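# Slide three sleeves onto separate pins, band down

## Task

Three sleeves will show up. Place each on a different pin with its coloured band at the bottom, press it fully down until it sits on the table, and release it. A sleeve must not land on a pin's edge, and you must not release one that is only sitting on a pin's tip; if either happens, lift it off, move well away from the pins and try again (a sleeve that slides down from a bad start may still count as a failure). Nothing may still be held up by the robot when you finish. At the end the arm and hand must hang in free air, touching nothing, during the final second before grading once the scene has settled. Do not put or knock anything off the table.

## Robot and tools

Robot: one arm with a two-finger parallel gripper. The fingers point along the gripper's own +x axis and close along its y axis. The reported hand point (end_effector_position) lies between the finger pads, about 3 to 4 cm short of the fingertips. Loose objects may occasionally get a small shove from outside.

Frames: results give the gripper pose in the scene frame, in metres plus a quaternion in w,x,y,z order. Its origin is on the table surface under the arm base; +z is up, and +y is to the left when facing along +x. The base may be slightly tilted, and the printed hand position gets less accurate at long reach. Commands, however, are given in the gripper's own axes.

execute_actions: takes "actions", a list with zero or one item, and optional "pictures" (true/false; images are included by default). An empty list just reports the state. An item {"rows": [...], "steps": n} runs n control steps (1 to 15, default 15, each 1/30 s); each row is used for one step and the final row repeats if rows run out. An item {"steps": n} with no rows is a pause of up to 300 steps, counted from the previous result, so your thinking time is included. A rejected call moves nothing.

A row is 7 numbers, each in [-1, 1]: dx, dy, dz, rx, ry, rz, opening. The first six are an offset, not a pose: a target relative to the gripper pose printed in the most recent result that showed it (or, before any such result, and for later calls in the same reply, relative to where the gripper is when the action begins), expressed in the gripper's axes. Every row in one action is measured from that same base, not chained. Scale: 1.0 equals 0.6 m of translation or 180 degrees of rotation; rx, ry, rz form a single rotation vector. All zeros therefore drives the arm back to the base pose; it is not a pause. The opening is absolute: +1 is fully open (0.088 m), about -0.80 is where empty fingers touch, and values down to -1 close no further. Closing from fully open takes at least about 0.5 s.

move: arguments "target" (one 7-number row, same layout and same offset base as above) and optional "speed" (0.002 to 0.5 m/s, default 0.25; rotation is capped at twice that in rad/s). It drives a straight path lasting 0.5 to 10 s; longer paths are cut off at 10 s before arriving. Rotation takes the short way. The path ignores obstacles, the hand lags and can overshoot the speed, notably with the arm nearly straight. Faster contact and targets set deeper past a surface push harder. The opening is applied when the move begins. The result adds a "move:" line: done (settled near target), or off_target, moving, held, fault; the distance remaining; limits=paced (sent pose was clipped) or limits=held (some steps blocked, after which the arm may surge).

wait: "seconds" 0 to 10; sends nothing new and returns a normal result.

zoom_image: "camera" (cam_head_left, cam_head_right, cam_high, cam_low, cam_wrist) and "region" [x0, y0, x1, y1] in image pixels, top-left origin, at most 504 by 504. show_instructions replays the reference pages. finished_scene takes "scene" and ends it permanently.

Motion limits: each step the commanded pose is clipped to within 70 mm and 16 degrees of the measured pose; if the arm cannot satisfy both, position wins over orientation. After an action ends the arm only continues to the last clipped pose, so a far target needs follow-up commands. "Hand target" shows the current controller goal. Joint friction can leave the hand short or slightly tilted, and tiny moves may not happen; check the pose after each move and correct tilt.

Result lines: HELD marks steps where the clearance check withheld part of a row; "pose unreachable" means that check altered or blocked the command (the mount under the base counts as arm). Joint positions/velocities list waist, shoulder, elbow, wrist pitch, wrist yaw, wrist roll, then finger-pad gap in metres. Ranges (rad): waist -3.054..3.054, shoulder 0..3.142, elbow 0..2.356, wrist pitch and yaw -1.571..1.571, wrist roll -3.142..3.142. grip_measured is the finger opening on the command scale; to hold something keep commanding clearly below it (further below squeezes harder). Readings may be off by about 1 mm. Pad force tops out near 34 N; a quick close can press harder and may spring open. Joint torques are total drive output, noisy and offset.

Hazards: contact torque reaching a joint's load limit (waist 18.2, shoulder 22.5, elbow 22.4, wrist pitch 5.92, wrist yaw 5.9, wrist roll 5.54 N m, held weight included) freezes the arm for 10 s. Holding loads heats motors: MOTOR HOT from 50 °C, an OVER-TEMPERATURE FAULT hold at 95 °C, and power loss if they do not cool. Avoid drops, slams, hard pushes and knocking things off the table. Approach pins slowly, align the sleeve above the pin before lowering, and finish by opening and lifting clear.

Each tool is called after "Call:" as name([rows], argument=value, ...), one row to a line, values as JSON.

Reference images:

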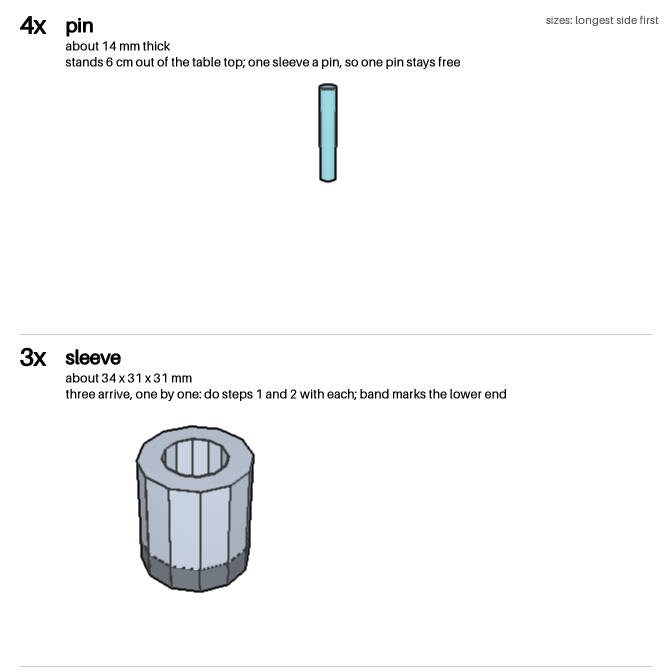

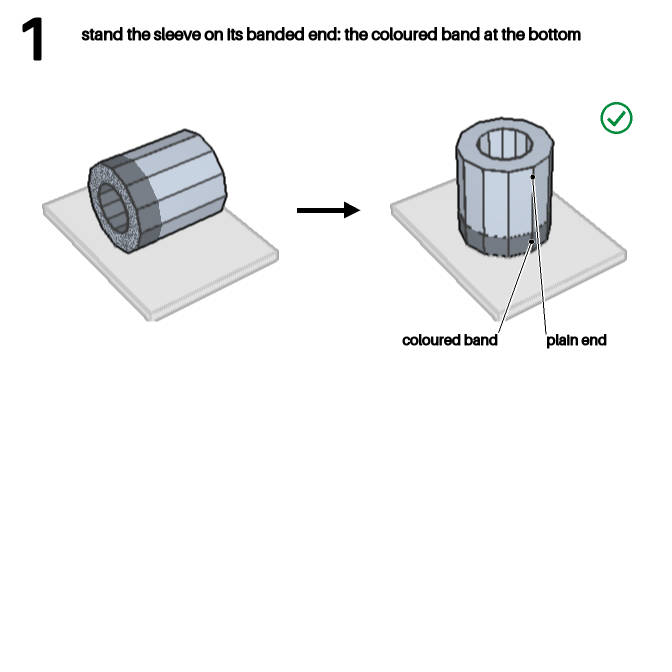

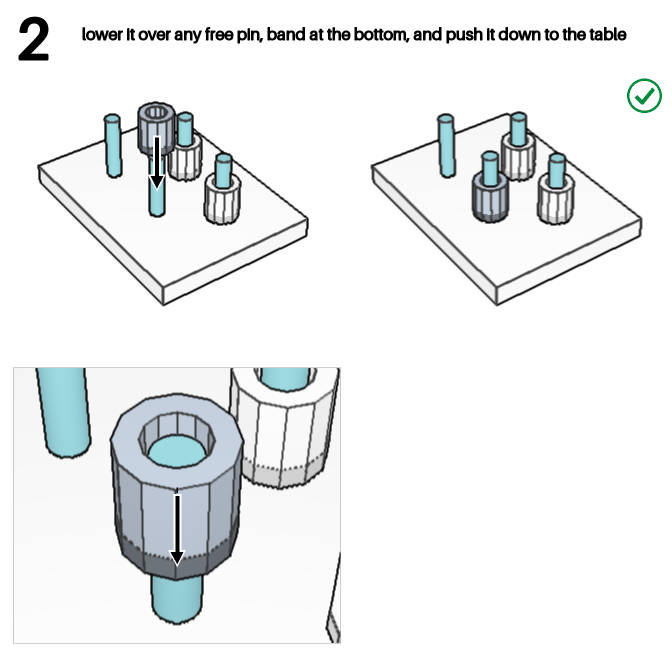

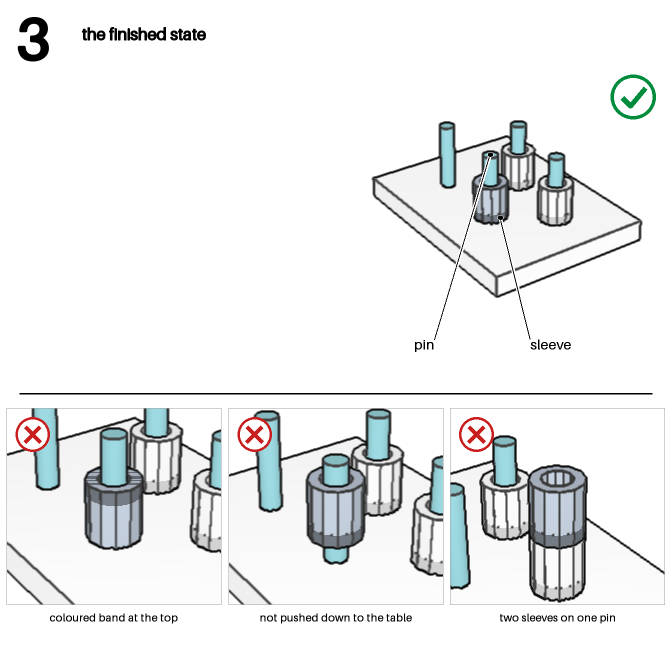

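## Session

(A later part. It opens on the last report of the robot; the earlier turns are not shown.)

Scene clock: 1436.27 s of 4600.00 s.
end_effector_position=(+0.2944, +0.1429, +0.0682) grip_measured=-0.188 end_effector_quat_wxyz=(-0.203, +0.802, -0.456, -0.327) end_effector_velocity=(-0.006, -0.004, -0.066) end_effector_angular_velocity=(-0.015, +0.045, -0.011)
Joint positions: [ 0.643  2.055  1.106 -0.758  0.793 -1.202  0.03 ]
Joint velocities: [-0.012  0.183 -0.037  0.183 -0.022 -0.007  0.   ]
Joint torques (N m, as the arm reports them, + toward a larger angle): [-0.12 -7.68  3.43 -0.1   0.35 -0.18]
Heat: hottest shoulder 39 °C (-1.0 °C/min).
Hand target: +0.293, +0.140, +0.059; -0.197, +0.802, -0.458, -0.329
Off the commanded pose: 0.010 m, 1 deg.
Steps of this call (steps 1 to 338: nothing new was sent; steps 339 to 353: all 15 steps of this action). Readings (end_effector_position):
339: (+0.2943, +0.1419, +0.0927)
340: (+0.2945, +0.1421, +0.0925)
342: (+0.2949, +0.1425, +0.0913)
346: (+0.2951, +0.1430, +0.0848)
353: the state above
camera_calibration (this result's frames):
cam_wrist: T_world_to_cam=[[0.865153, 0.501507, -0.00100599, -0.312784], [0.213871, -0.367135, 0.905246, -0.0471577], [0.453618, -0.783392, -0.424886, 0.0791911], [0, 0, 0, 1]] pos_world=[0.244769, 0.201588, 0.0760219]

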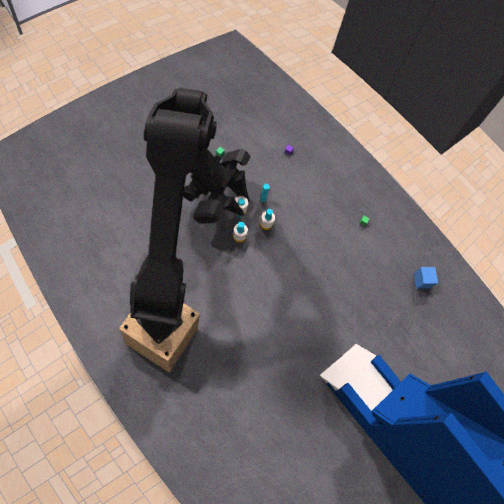

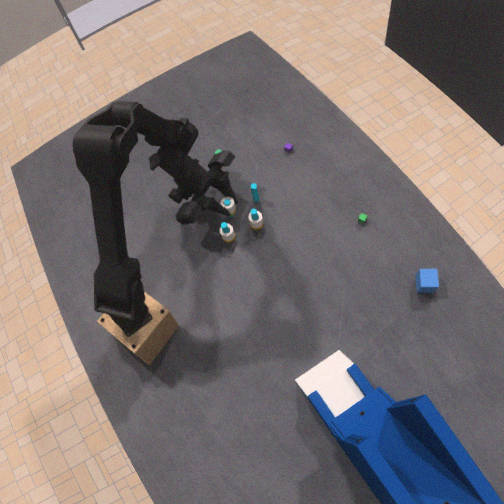

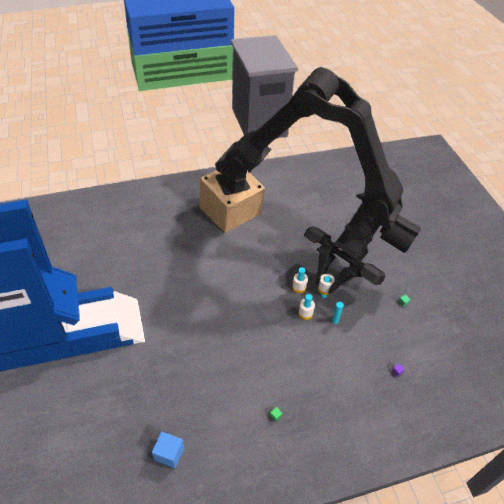

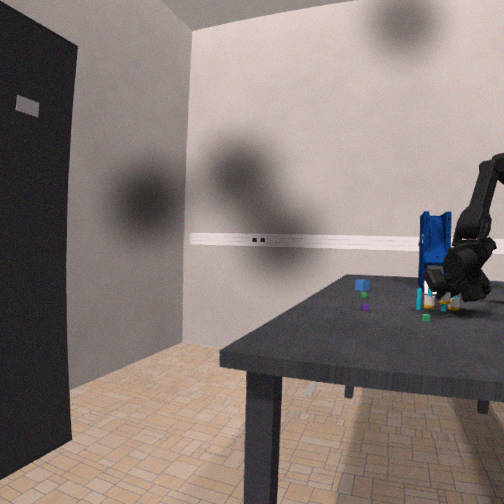

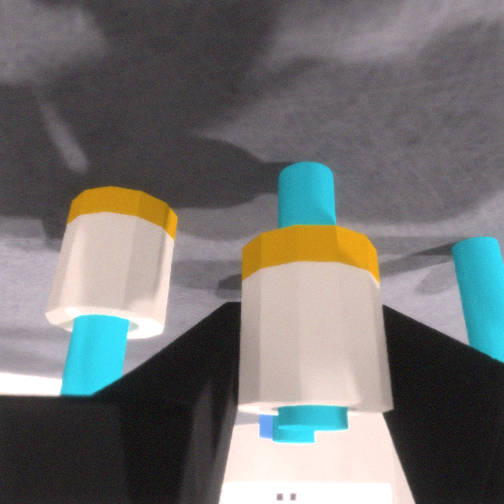

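Call:
execute_actions([
  {"rows": [[0.015,0.0038,0.011,-0.0028,0.0011,0.0028,-0.45],[0.0167,0.0038,0.0127,-0.0028,0.0011,0.0028,-0.45],[0.0187,0.0038,0.0147,-0.0028,0.0011,0.0028,-0.45],[0.0208,0.0038,0.0168,-0.0028,0.0011,0.0028,-0.45],[0.0229,0.0038,0.0189,-0.0028,0.0011,0.0028,-0.45],[0.0249,0.0038,0.0209,-0.0028,0.0011,0.0028,-0.45],[0.0267,0.0038,0.0227,-0.0028,0.0011,0.0028,-0.45],[0.0283,0.0038,0.0243,-0.0028,0.0011,0.0028,-0.45],[0.0297,0.0038,0.0257,-0.0028,0.0011,0.0028,-0.45],[0.0309,0.0038,0.0269,-0.0028,0.0011,0.0028,-0.45],[0.0319,0.0038,0.0279,-0.0028,0.0011,0.0028,-0.45],[0.0327,0.0038,0.0287,-0.0028,0.0011,0.0028,-0.45],[0.0334,0.0038,0.0294,-0.0028,0.0011,0.0028,-0.45],[0.034,0.0038,0.03,-0.0028,0.0011,0.0028,-0.45],[0.0346,0.0038,0.0306,-0.0028,0.0011,0.0028,-0.45]], "steps": 15},
], pictures=false)

Scene clock: 1449.80 s of 4600.00 s.
end_effector_position=(+0.2952, +0.1434, +0.0461) grip_measured=-0.188 end_effector_quat_wxyz=(-0.204, +0.802, -0.457, -0.327) end_effector_velocity=(+0.001, +0.002, -0.023) end_effector_angular_velocity=(+0.011, +0.001, +0.001)
Joint positions: [ 0.64   2.121  1.1   -0.684  0.793 -1.205  0.03 ]
Joint velocities: [-0.002  0.066 -0.002  0.081 -0.007 -0.007  0.   ]
Joint torques (N m, as the arm reports them, + toward a larger angle): [ 0.1  -7.79  2.93 -0.07  0.36 -0.16]
Heat: hottest shoulder 39 °C (+0.0 °C/min).
Hand target: +0.294, +0.141, +0.041; -0.198, +0.802, -0.459, -0.328
Off the commanded pose: 0.006 m, 1 deg.
Steps of this call (steps 1 to 391: nothing new was sent; steps 392 to 406: all 15 steps of this action). Readings (end_effector_position):
392: (+0.2944, +0.1428, +0.0612)
393: (+0.2945, +0.1430, +0.0608)
395: (+0.2950, +0.1434, +0.0595)
399: (+0.2954, +0.1437, +0.0542)
406: the state above

Call:
execute_actions([
  {"rows": [[0.0089,0.0042,0.0052,-0.0028,0.0011,0.0028,-0.45],[0.0094,0.0042,0.0057,-0.0028,0.0011,0.0028,-0.45],[0.0099,0.0042,0.0062,-0.0028,0.0011,0.0028,-0.45],[0.0104,0.0042,0.0067,-0.0028,0.0011,0.0028,-0.45],[0.0109,0.0042,0.0072,-0.0028,0.0011,0.0028,-0.45],[0.0114,0.0042,0.0077,-0.0028,0.0011,0.0028,-0.45],[0.0119,0.0042,0.0082,-0.0028,0.0011,0.0028,-0.45],[0.0124,0.0042,0.0087,-0.0028,0.0011,0.0028,-0.45],[0.0129,0.0042,0.0092,-0.0028,0.0011,0.0028,-0.45],[0.0134,0.0042,0.0097,-0.0028,0.0011,0.0028,-0.45],[0.0139,0.0042,0.0102,-0.0028,0.0011,0.0028,-0.45],[0.0144,0.0042,0.0107,-0.0028,0.0011,0.0028,-0.45]], "steps": 15},
])

Scene clock: 1462.57 s of 4600.00 s.
end_effector_position=(+0.2958, +0.1434, +0.0443) grip_measured=-0.188 end_effector_quat_wxyz=(-0.204, +0.804, -0.455, -0.324) end_effector_velocity=(+0.000, -0.002, +0.000) end_effector_angular_velocity=(-0.012, +0.006, +0.015)
Joint positions: [ 0.64   2.128  1.099 -0.673  0.799 -1.206  0.03 ]
Joint velocities: [-0.002 -0.002 -0.007  0.007  0.007 -0.022 -0.   ]
Joint torques (N m, as the arm reports them, + toward a larger angle): [-0.08 -5.83  3.38  0.8   0.19 -0.16]
Heat: hottest shoulder 39 °C (+0.0 °C/min).
Hand target: +0.294, +0.141, +0.036; -0.198, +0.801, -0.459, -0.328
Off the commanded pose: 0.009 m, 1 deg.
Steps of this call (steps 1 to 368: nothing new was sent; steps 369 to 383: all 15 steps of this action). Readings (end_effector_position):
369: (+0.2958, +0.1435, +0.0449)
370: (+0.2958, +0.1435, +0.0448)
372: (+0.2959, +0.1436, +0.0449)
376: (+0.2959, +0.1435, +0.0446)
383: the state above
camera_calibration (this result's frames):
cam_wrist: T_world_to_cam=[[0.864736, 0.502215, 0.00334447, -0.314455], [0.208629, -0.365269, 0.907223, -0.0244196], [0.456843, -0.78381, -0.420638, 0.0676508], [0, 0, 0, 1]] pos_world=[0.246109, 0.20203, 0.0516622]

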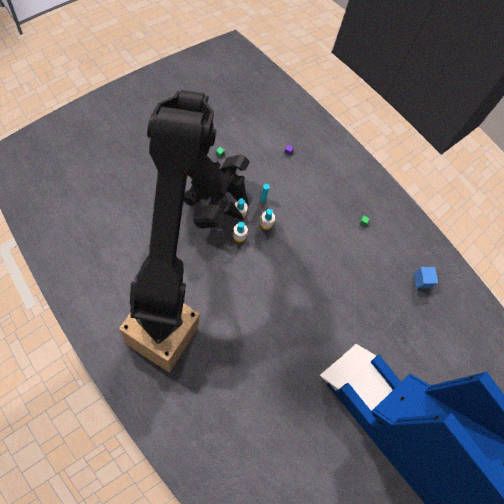

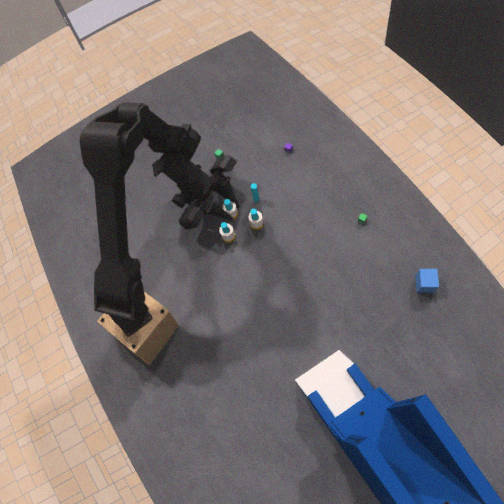

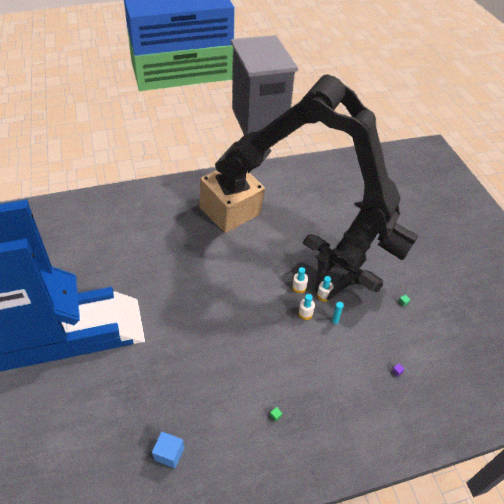

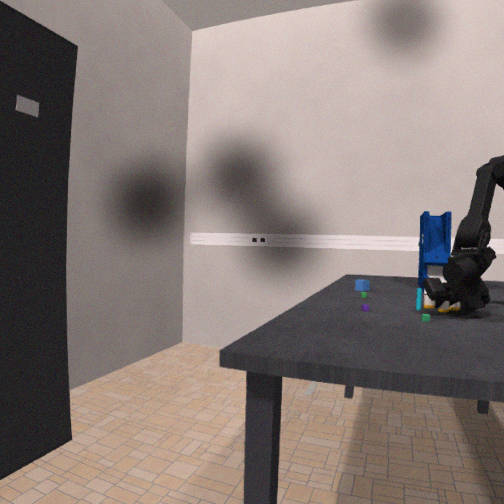

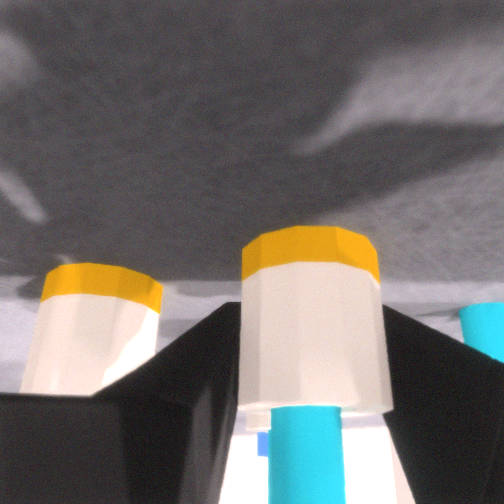

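Seated. Relax pressure, release, and retreat.

Call:
execute_actions([
  {"rows": [[0.0095,0.004,0.007,-0.003,0.001,0.003,-0.45],[0.0075,0.0032,0.0055,-0.0024,0.0008,0.0024,-0.45],[0.0055,0.0024,0.004,-0.0018,0.0006,0.0018,-0.42],[0.0035,0.0016,0.0026,-0.0012,0.0004,0.0012,-0.38],[0.002,0.0008,0.0014,-0.0006,0.0002,0.0006,-0.33],[0.001,0.0004,0.0007,-0.0003,0.0001,0.0003,-0.28],[0,0,0,0,0,0,-0.23],[0,0,0,0,0,0,-0.19],[0,0,0,0,0,0,-0.15],[0,0,0,0,0,0,-0.11],[0,0,0,0,0,0,-0.07],[0,0,0,0,0,0,-0.03],[0,0,0,0,0,0,0.01],[0,0,0,0,0,0,0.04],[0,0,0,0,0,0,0.05]], "steps": 15},
], pictures=false)

Call:
move(target=[-0.13, -0.003, -0.01, 0, 0, 0, 0.05], speed=0.18)

Scene clock: 1472.87 s of 4600.00 s.
end_effector_position=(+0.2956, +0.1432, +0.0440) grip_measured=-0.052 end_effector_quat_wxyz=(-0.202, +0.805, -0.455, -0.323) end_effector_velocity=(-0.002, -0.002, -0.000) end_effector_angular_velocity=(+0.002, +0.006, -0.009)
Joint positions: [ 0.641  2.129  1.097 -0.672  0.803 -1.207  0.036]
Joint velocities: [-0.002 -0.002 -0.002 -0.007 -0.007  0.007  0.045]
Joint torques (N m, as the arm reports them, + toward a larger angle): [ 0.18 -8.89  3.78 -0.23  0.25 -0.04]
Heat: hottest shoulder 38 °C (-1.0 °C/min).
Hand target: +0.296, +0.143, +0.044; -0.204, +0.804, -0.455, -0.324
Off the commanded pose: 0.000 m, 0 deg.
Steps of this call (steps 1 to 294: nothing new was sent; steps 295 to 309: all 15 steps of this action). Readings (end_effector_position):
295: (+0.2959, +0.1432, +0.0440)
296: (+0.2959, +0.1432, +0.0440)
298: (+0.2959, +0.1432, +0.0441)
302: (+0.2958, +0.1432, +0.0441)
309: the state above

Scene clock: 1474.33 s of 4600.00 s.
end_effector_position=(+0.2696, +0.1844, +0.1007) grip_measured=+0.050 end_effector_quat_wxyz=(-0.196, +0.806, -0.456, -0.324) end_effector_velocity=(-0.003, -0.002, +0.003) end_effector_angular_velocity=(-0.015, +0.017, -0.004)
Joint positions: [ 0.79   2.063  1.256 -1.054  0.775 -1.003  0.041]
Joint velocities: [ 0.002 -0.002  0.007 -0.037 -0.007  0.007 -0.   ]
Joint torques (N m, as the arm reports them, + toward a larger angle): [ 0.85 -9.75  5.15 -0.58  0.15  0.05]
Heat: hottest shoulder 39 °C (+0.0 °C/min).
Hand target: +0.270, +0.187, +0.104; -0.203, +0.805, -0.454, -0.324
Off the commanded pose: 0.004 m, 1 deg.
move: done
camera_calibration (this result's frames):
cam_wrist: T_world_to_cam=[[0.86173, 0.507293, -0.00861404, -0.311419], [0.215729, -0.350982, 0.911193, -0.0601384], [0.459219, -0.787061, -0.411889, 0.134579], [0, 0, 0, 1]] pos_world=[0.219531, 0.242795, 0.107547]

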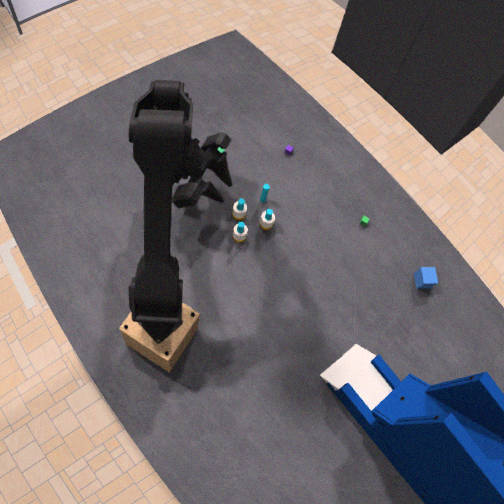

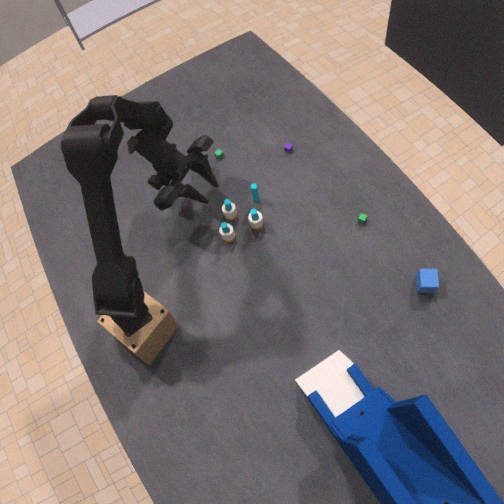

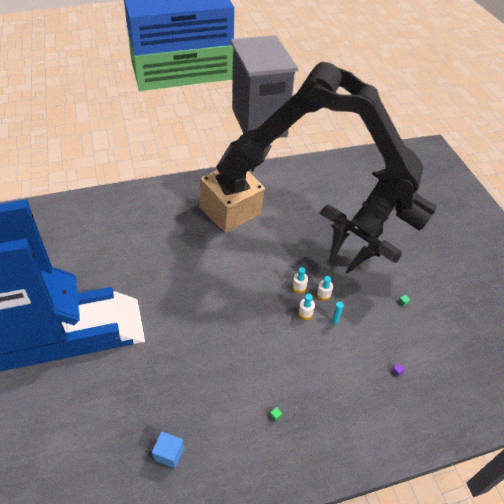

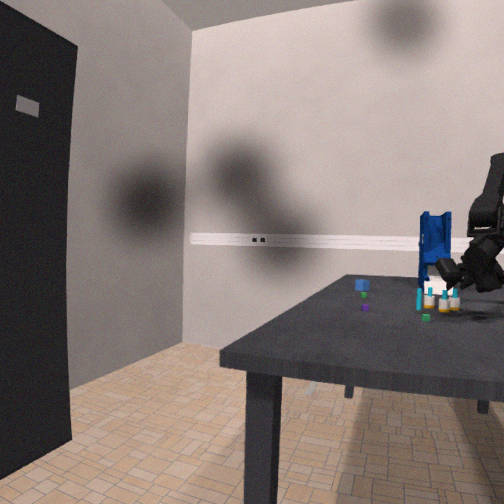

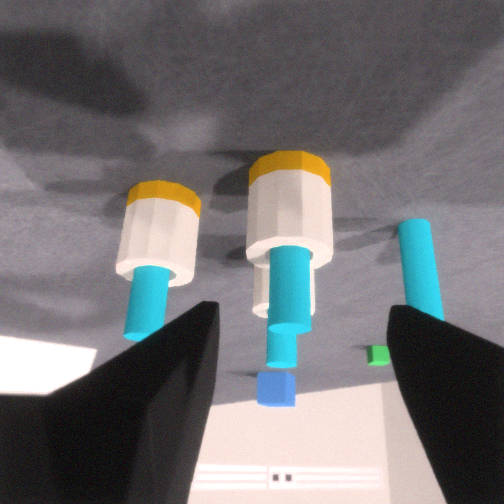

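Call:
zoom_image(camera="cam_low", region=[400, 250, 504, 330])

Call:
zoom_image(camera="cam_high", region=[270, 230, 390, 340])

Region (400, 250, 504, 330) of cam_low's 504x504 image, scaled by 4.846, with more detail than that image has; it fills the top 388 rows of this view, and the rest is white.

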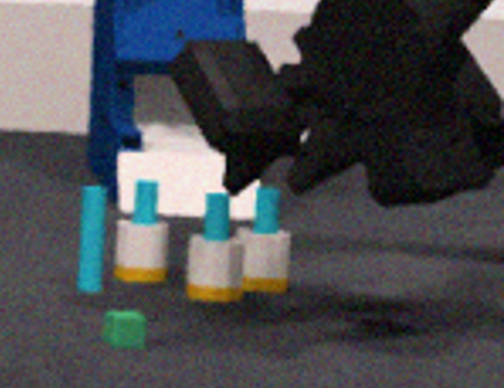

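Region (270, 230, 390, 340) of cam_high's 504x504 image, scaled by 4.200, with more detail than that image has; it fills the top 462 rows of this view, and the rest is white.

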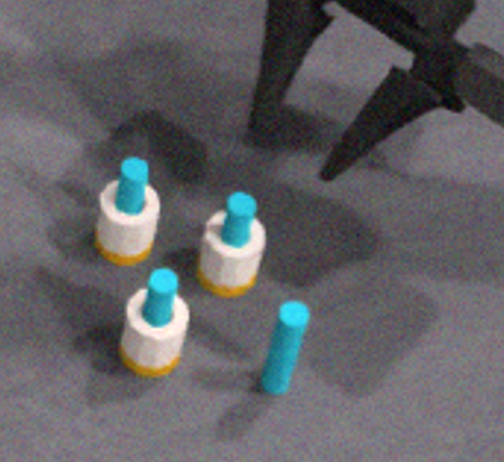

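All three sleeves are seated band-down, and the arm is clear in the air.

Call:
finished_scene(scene=1)

The scene is finished: the task was done.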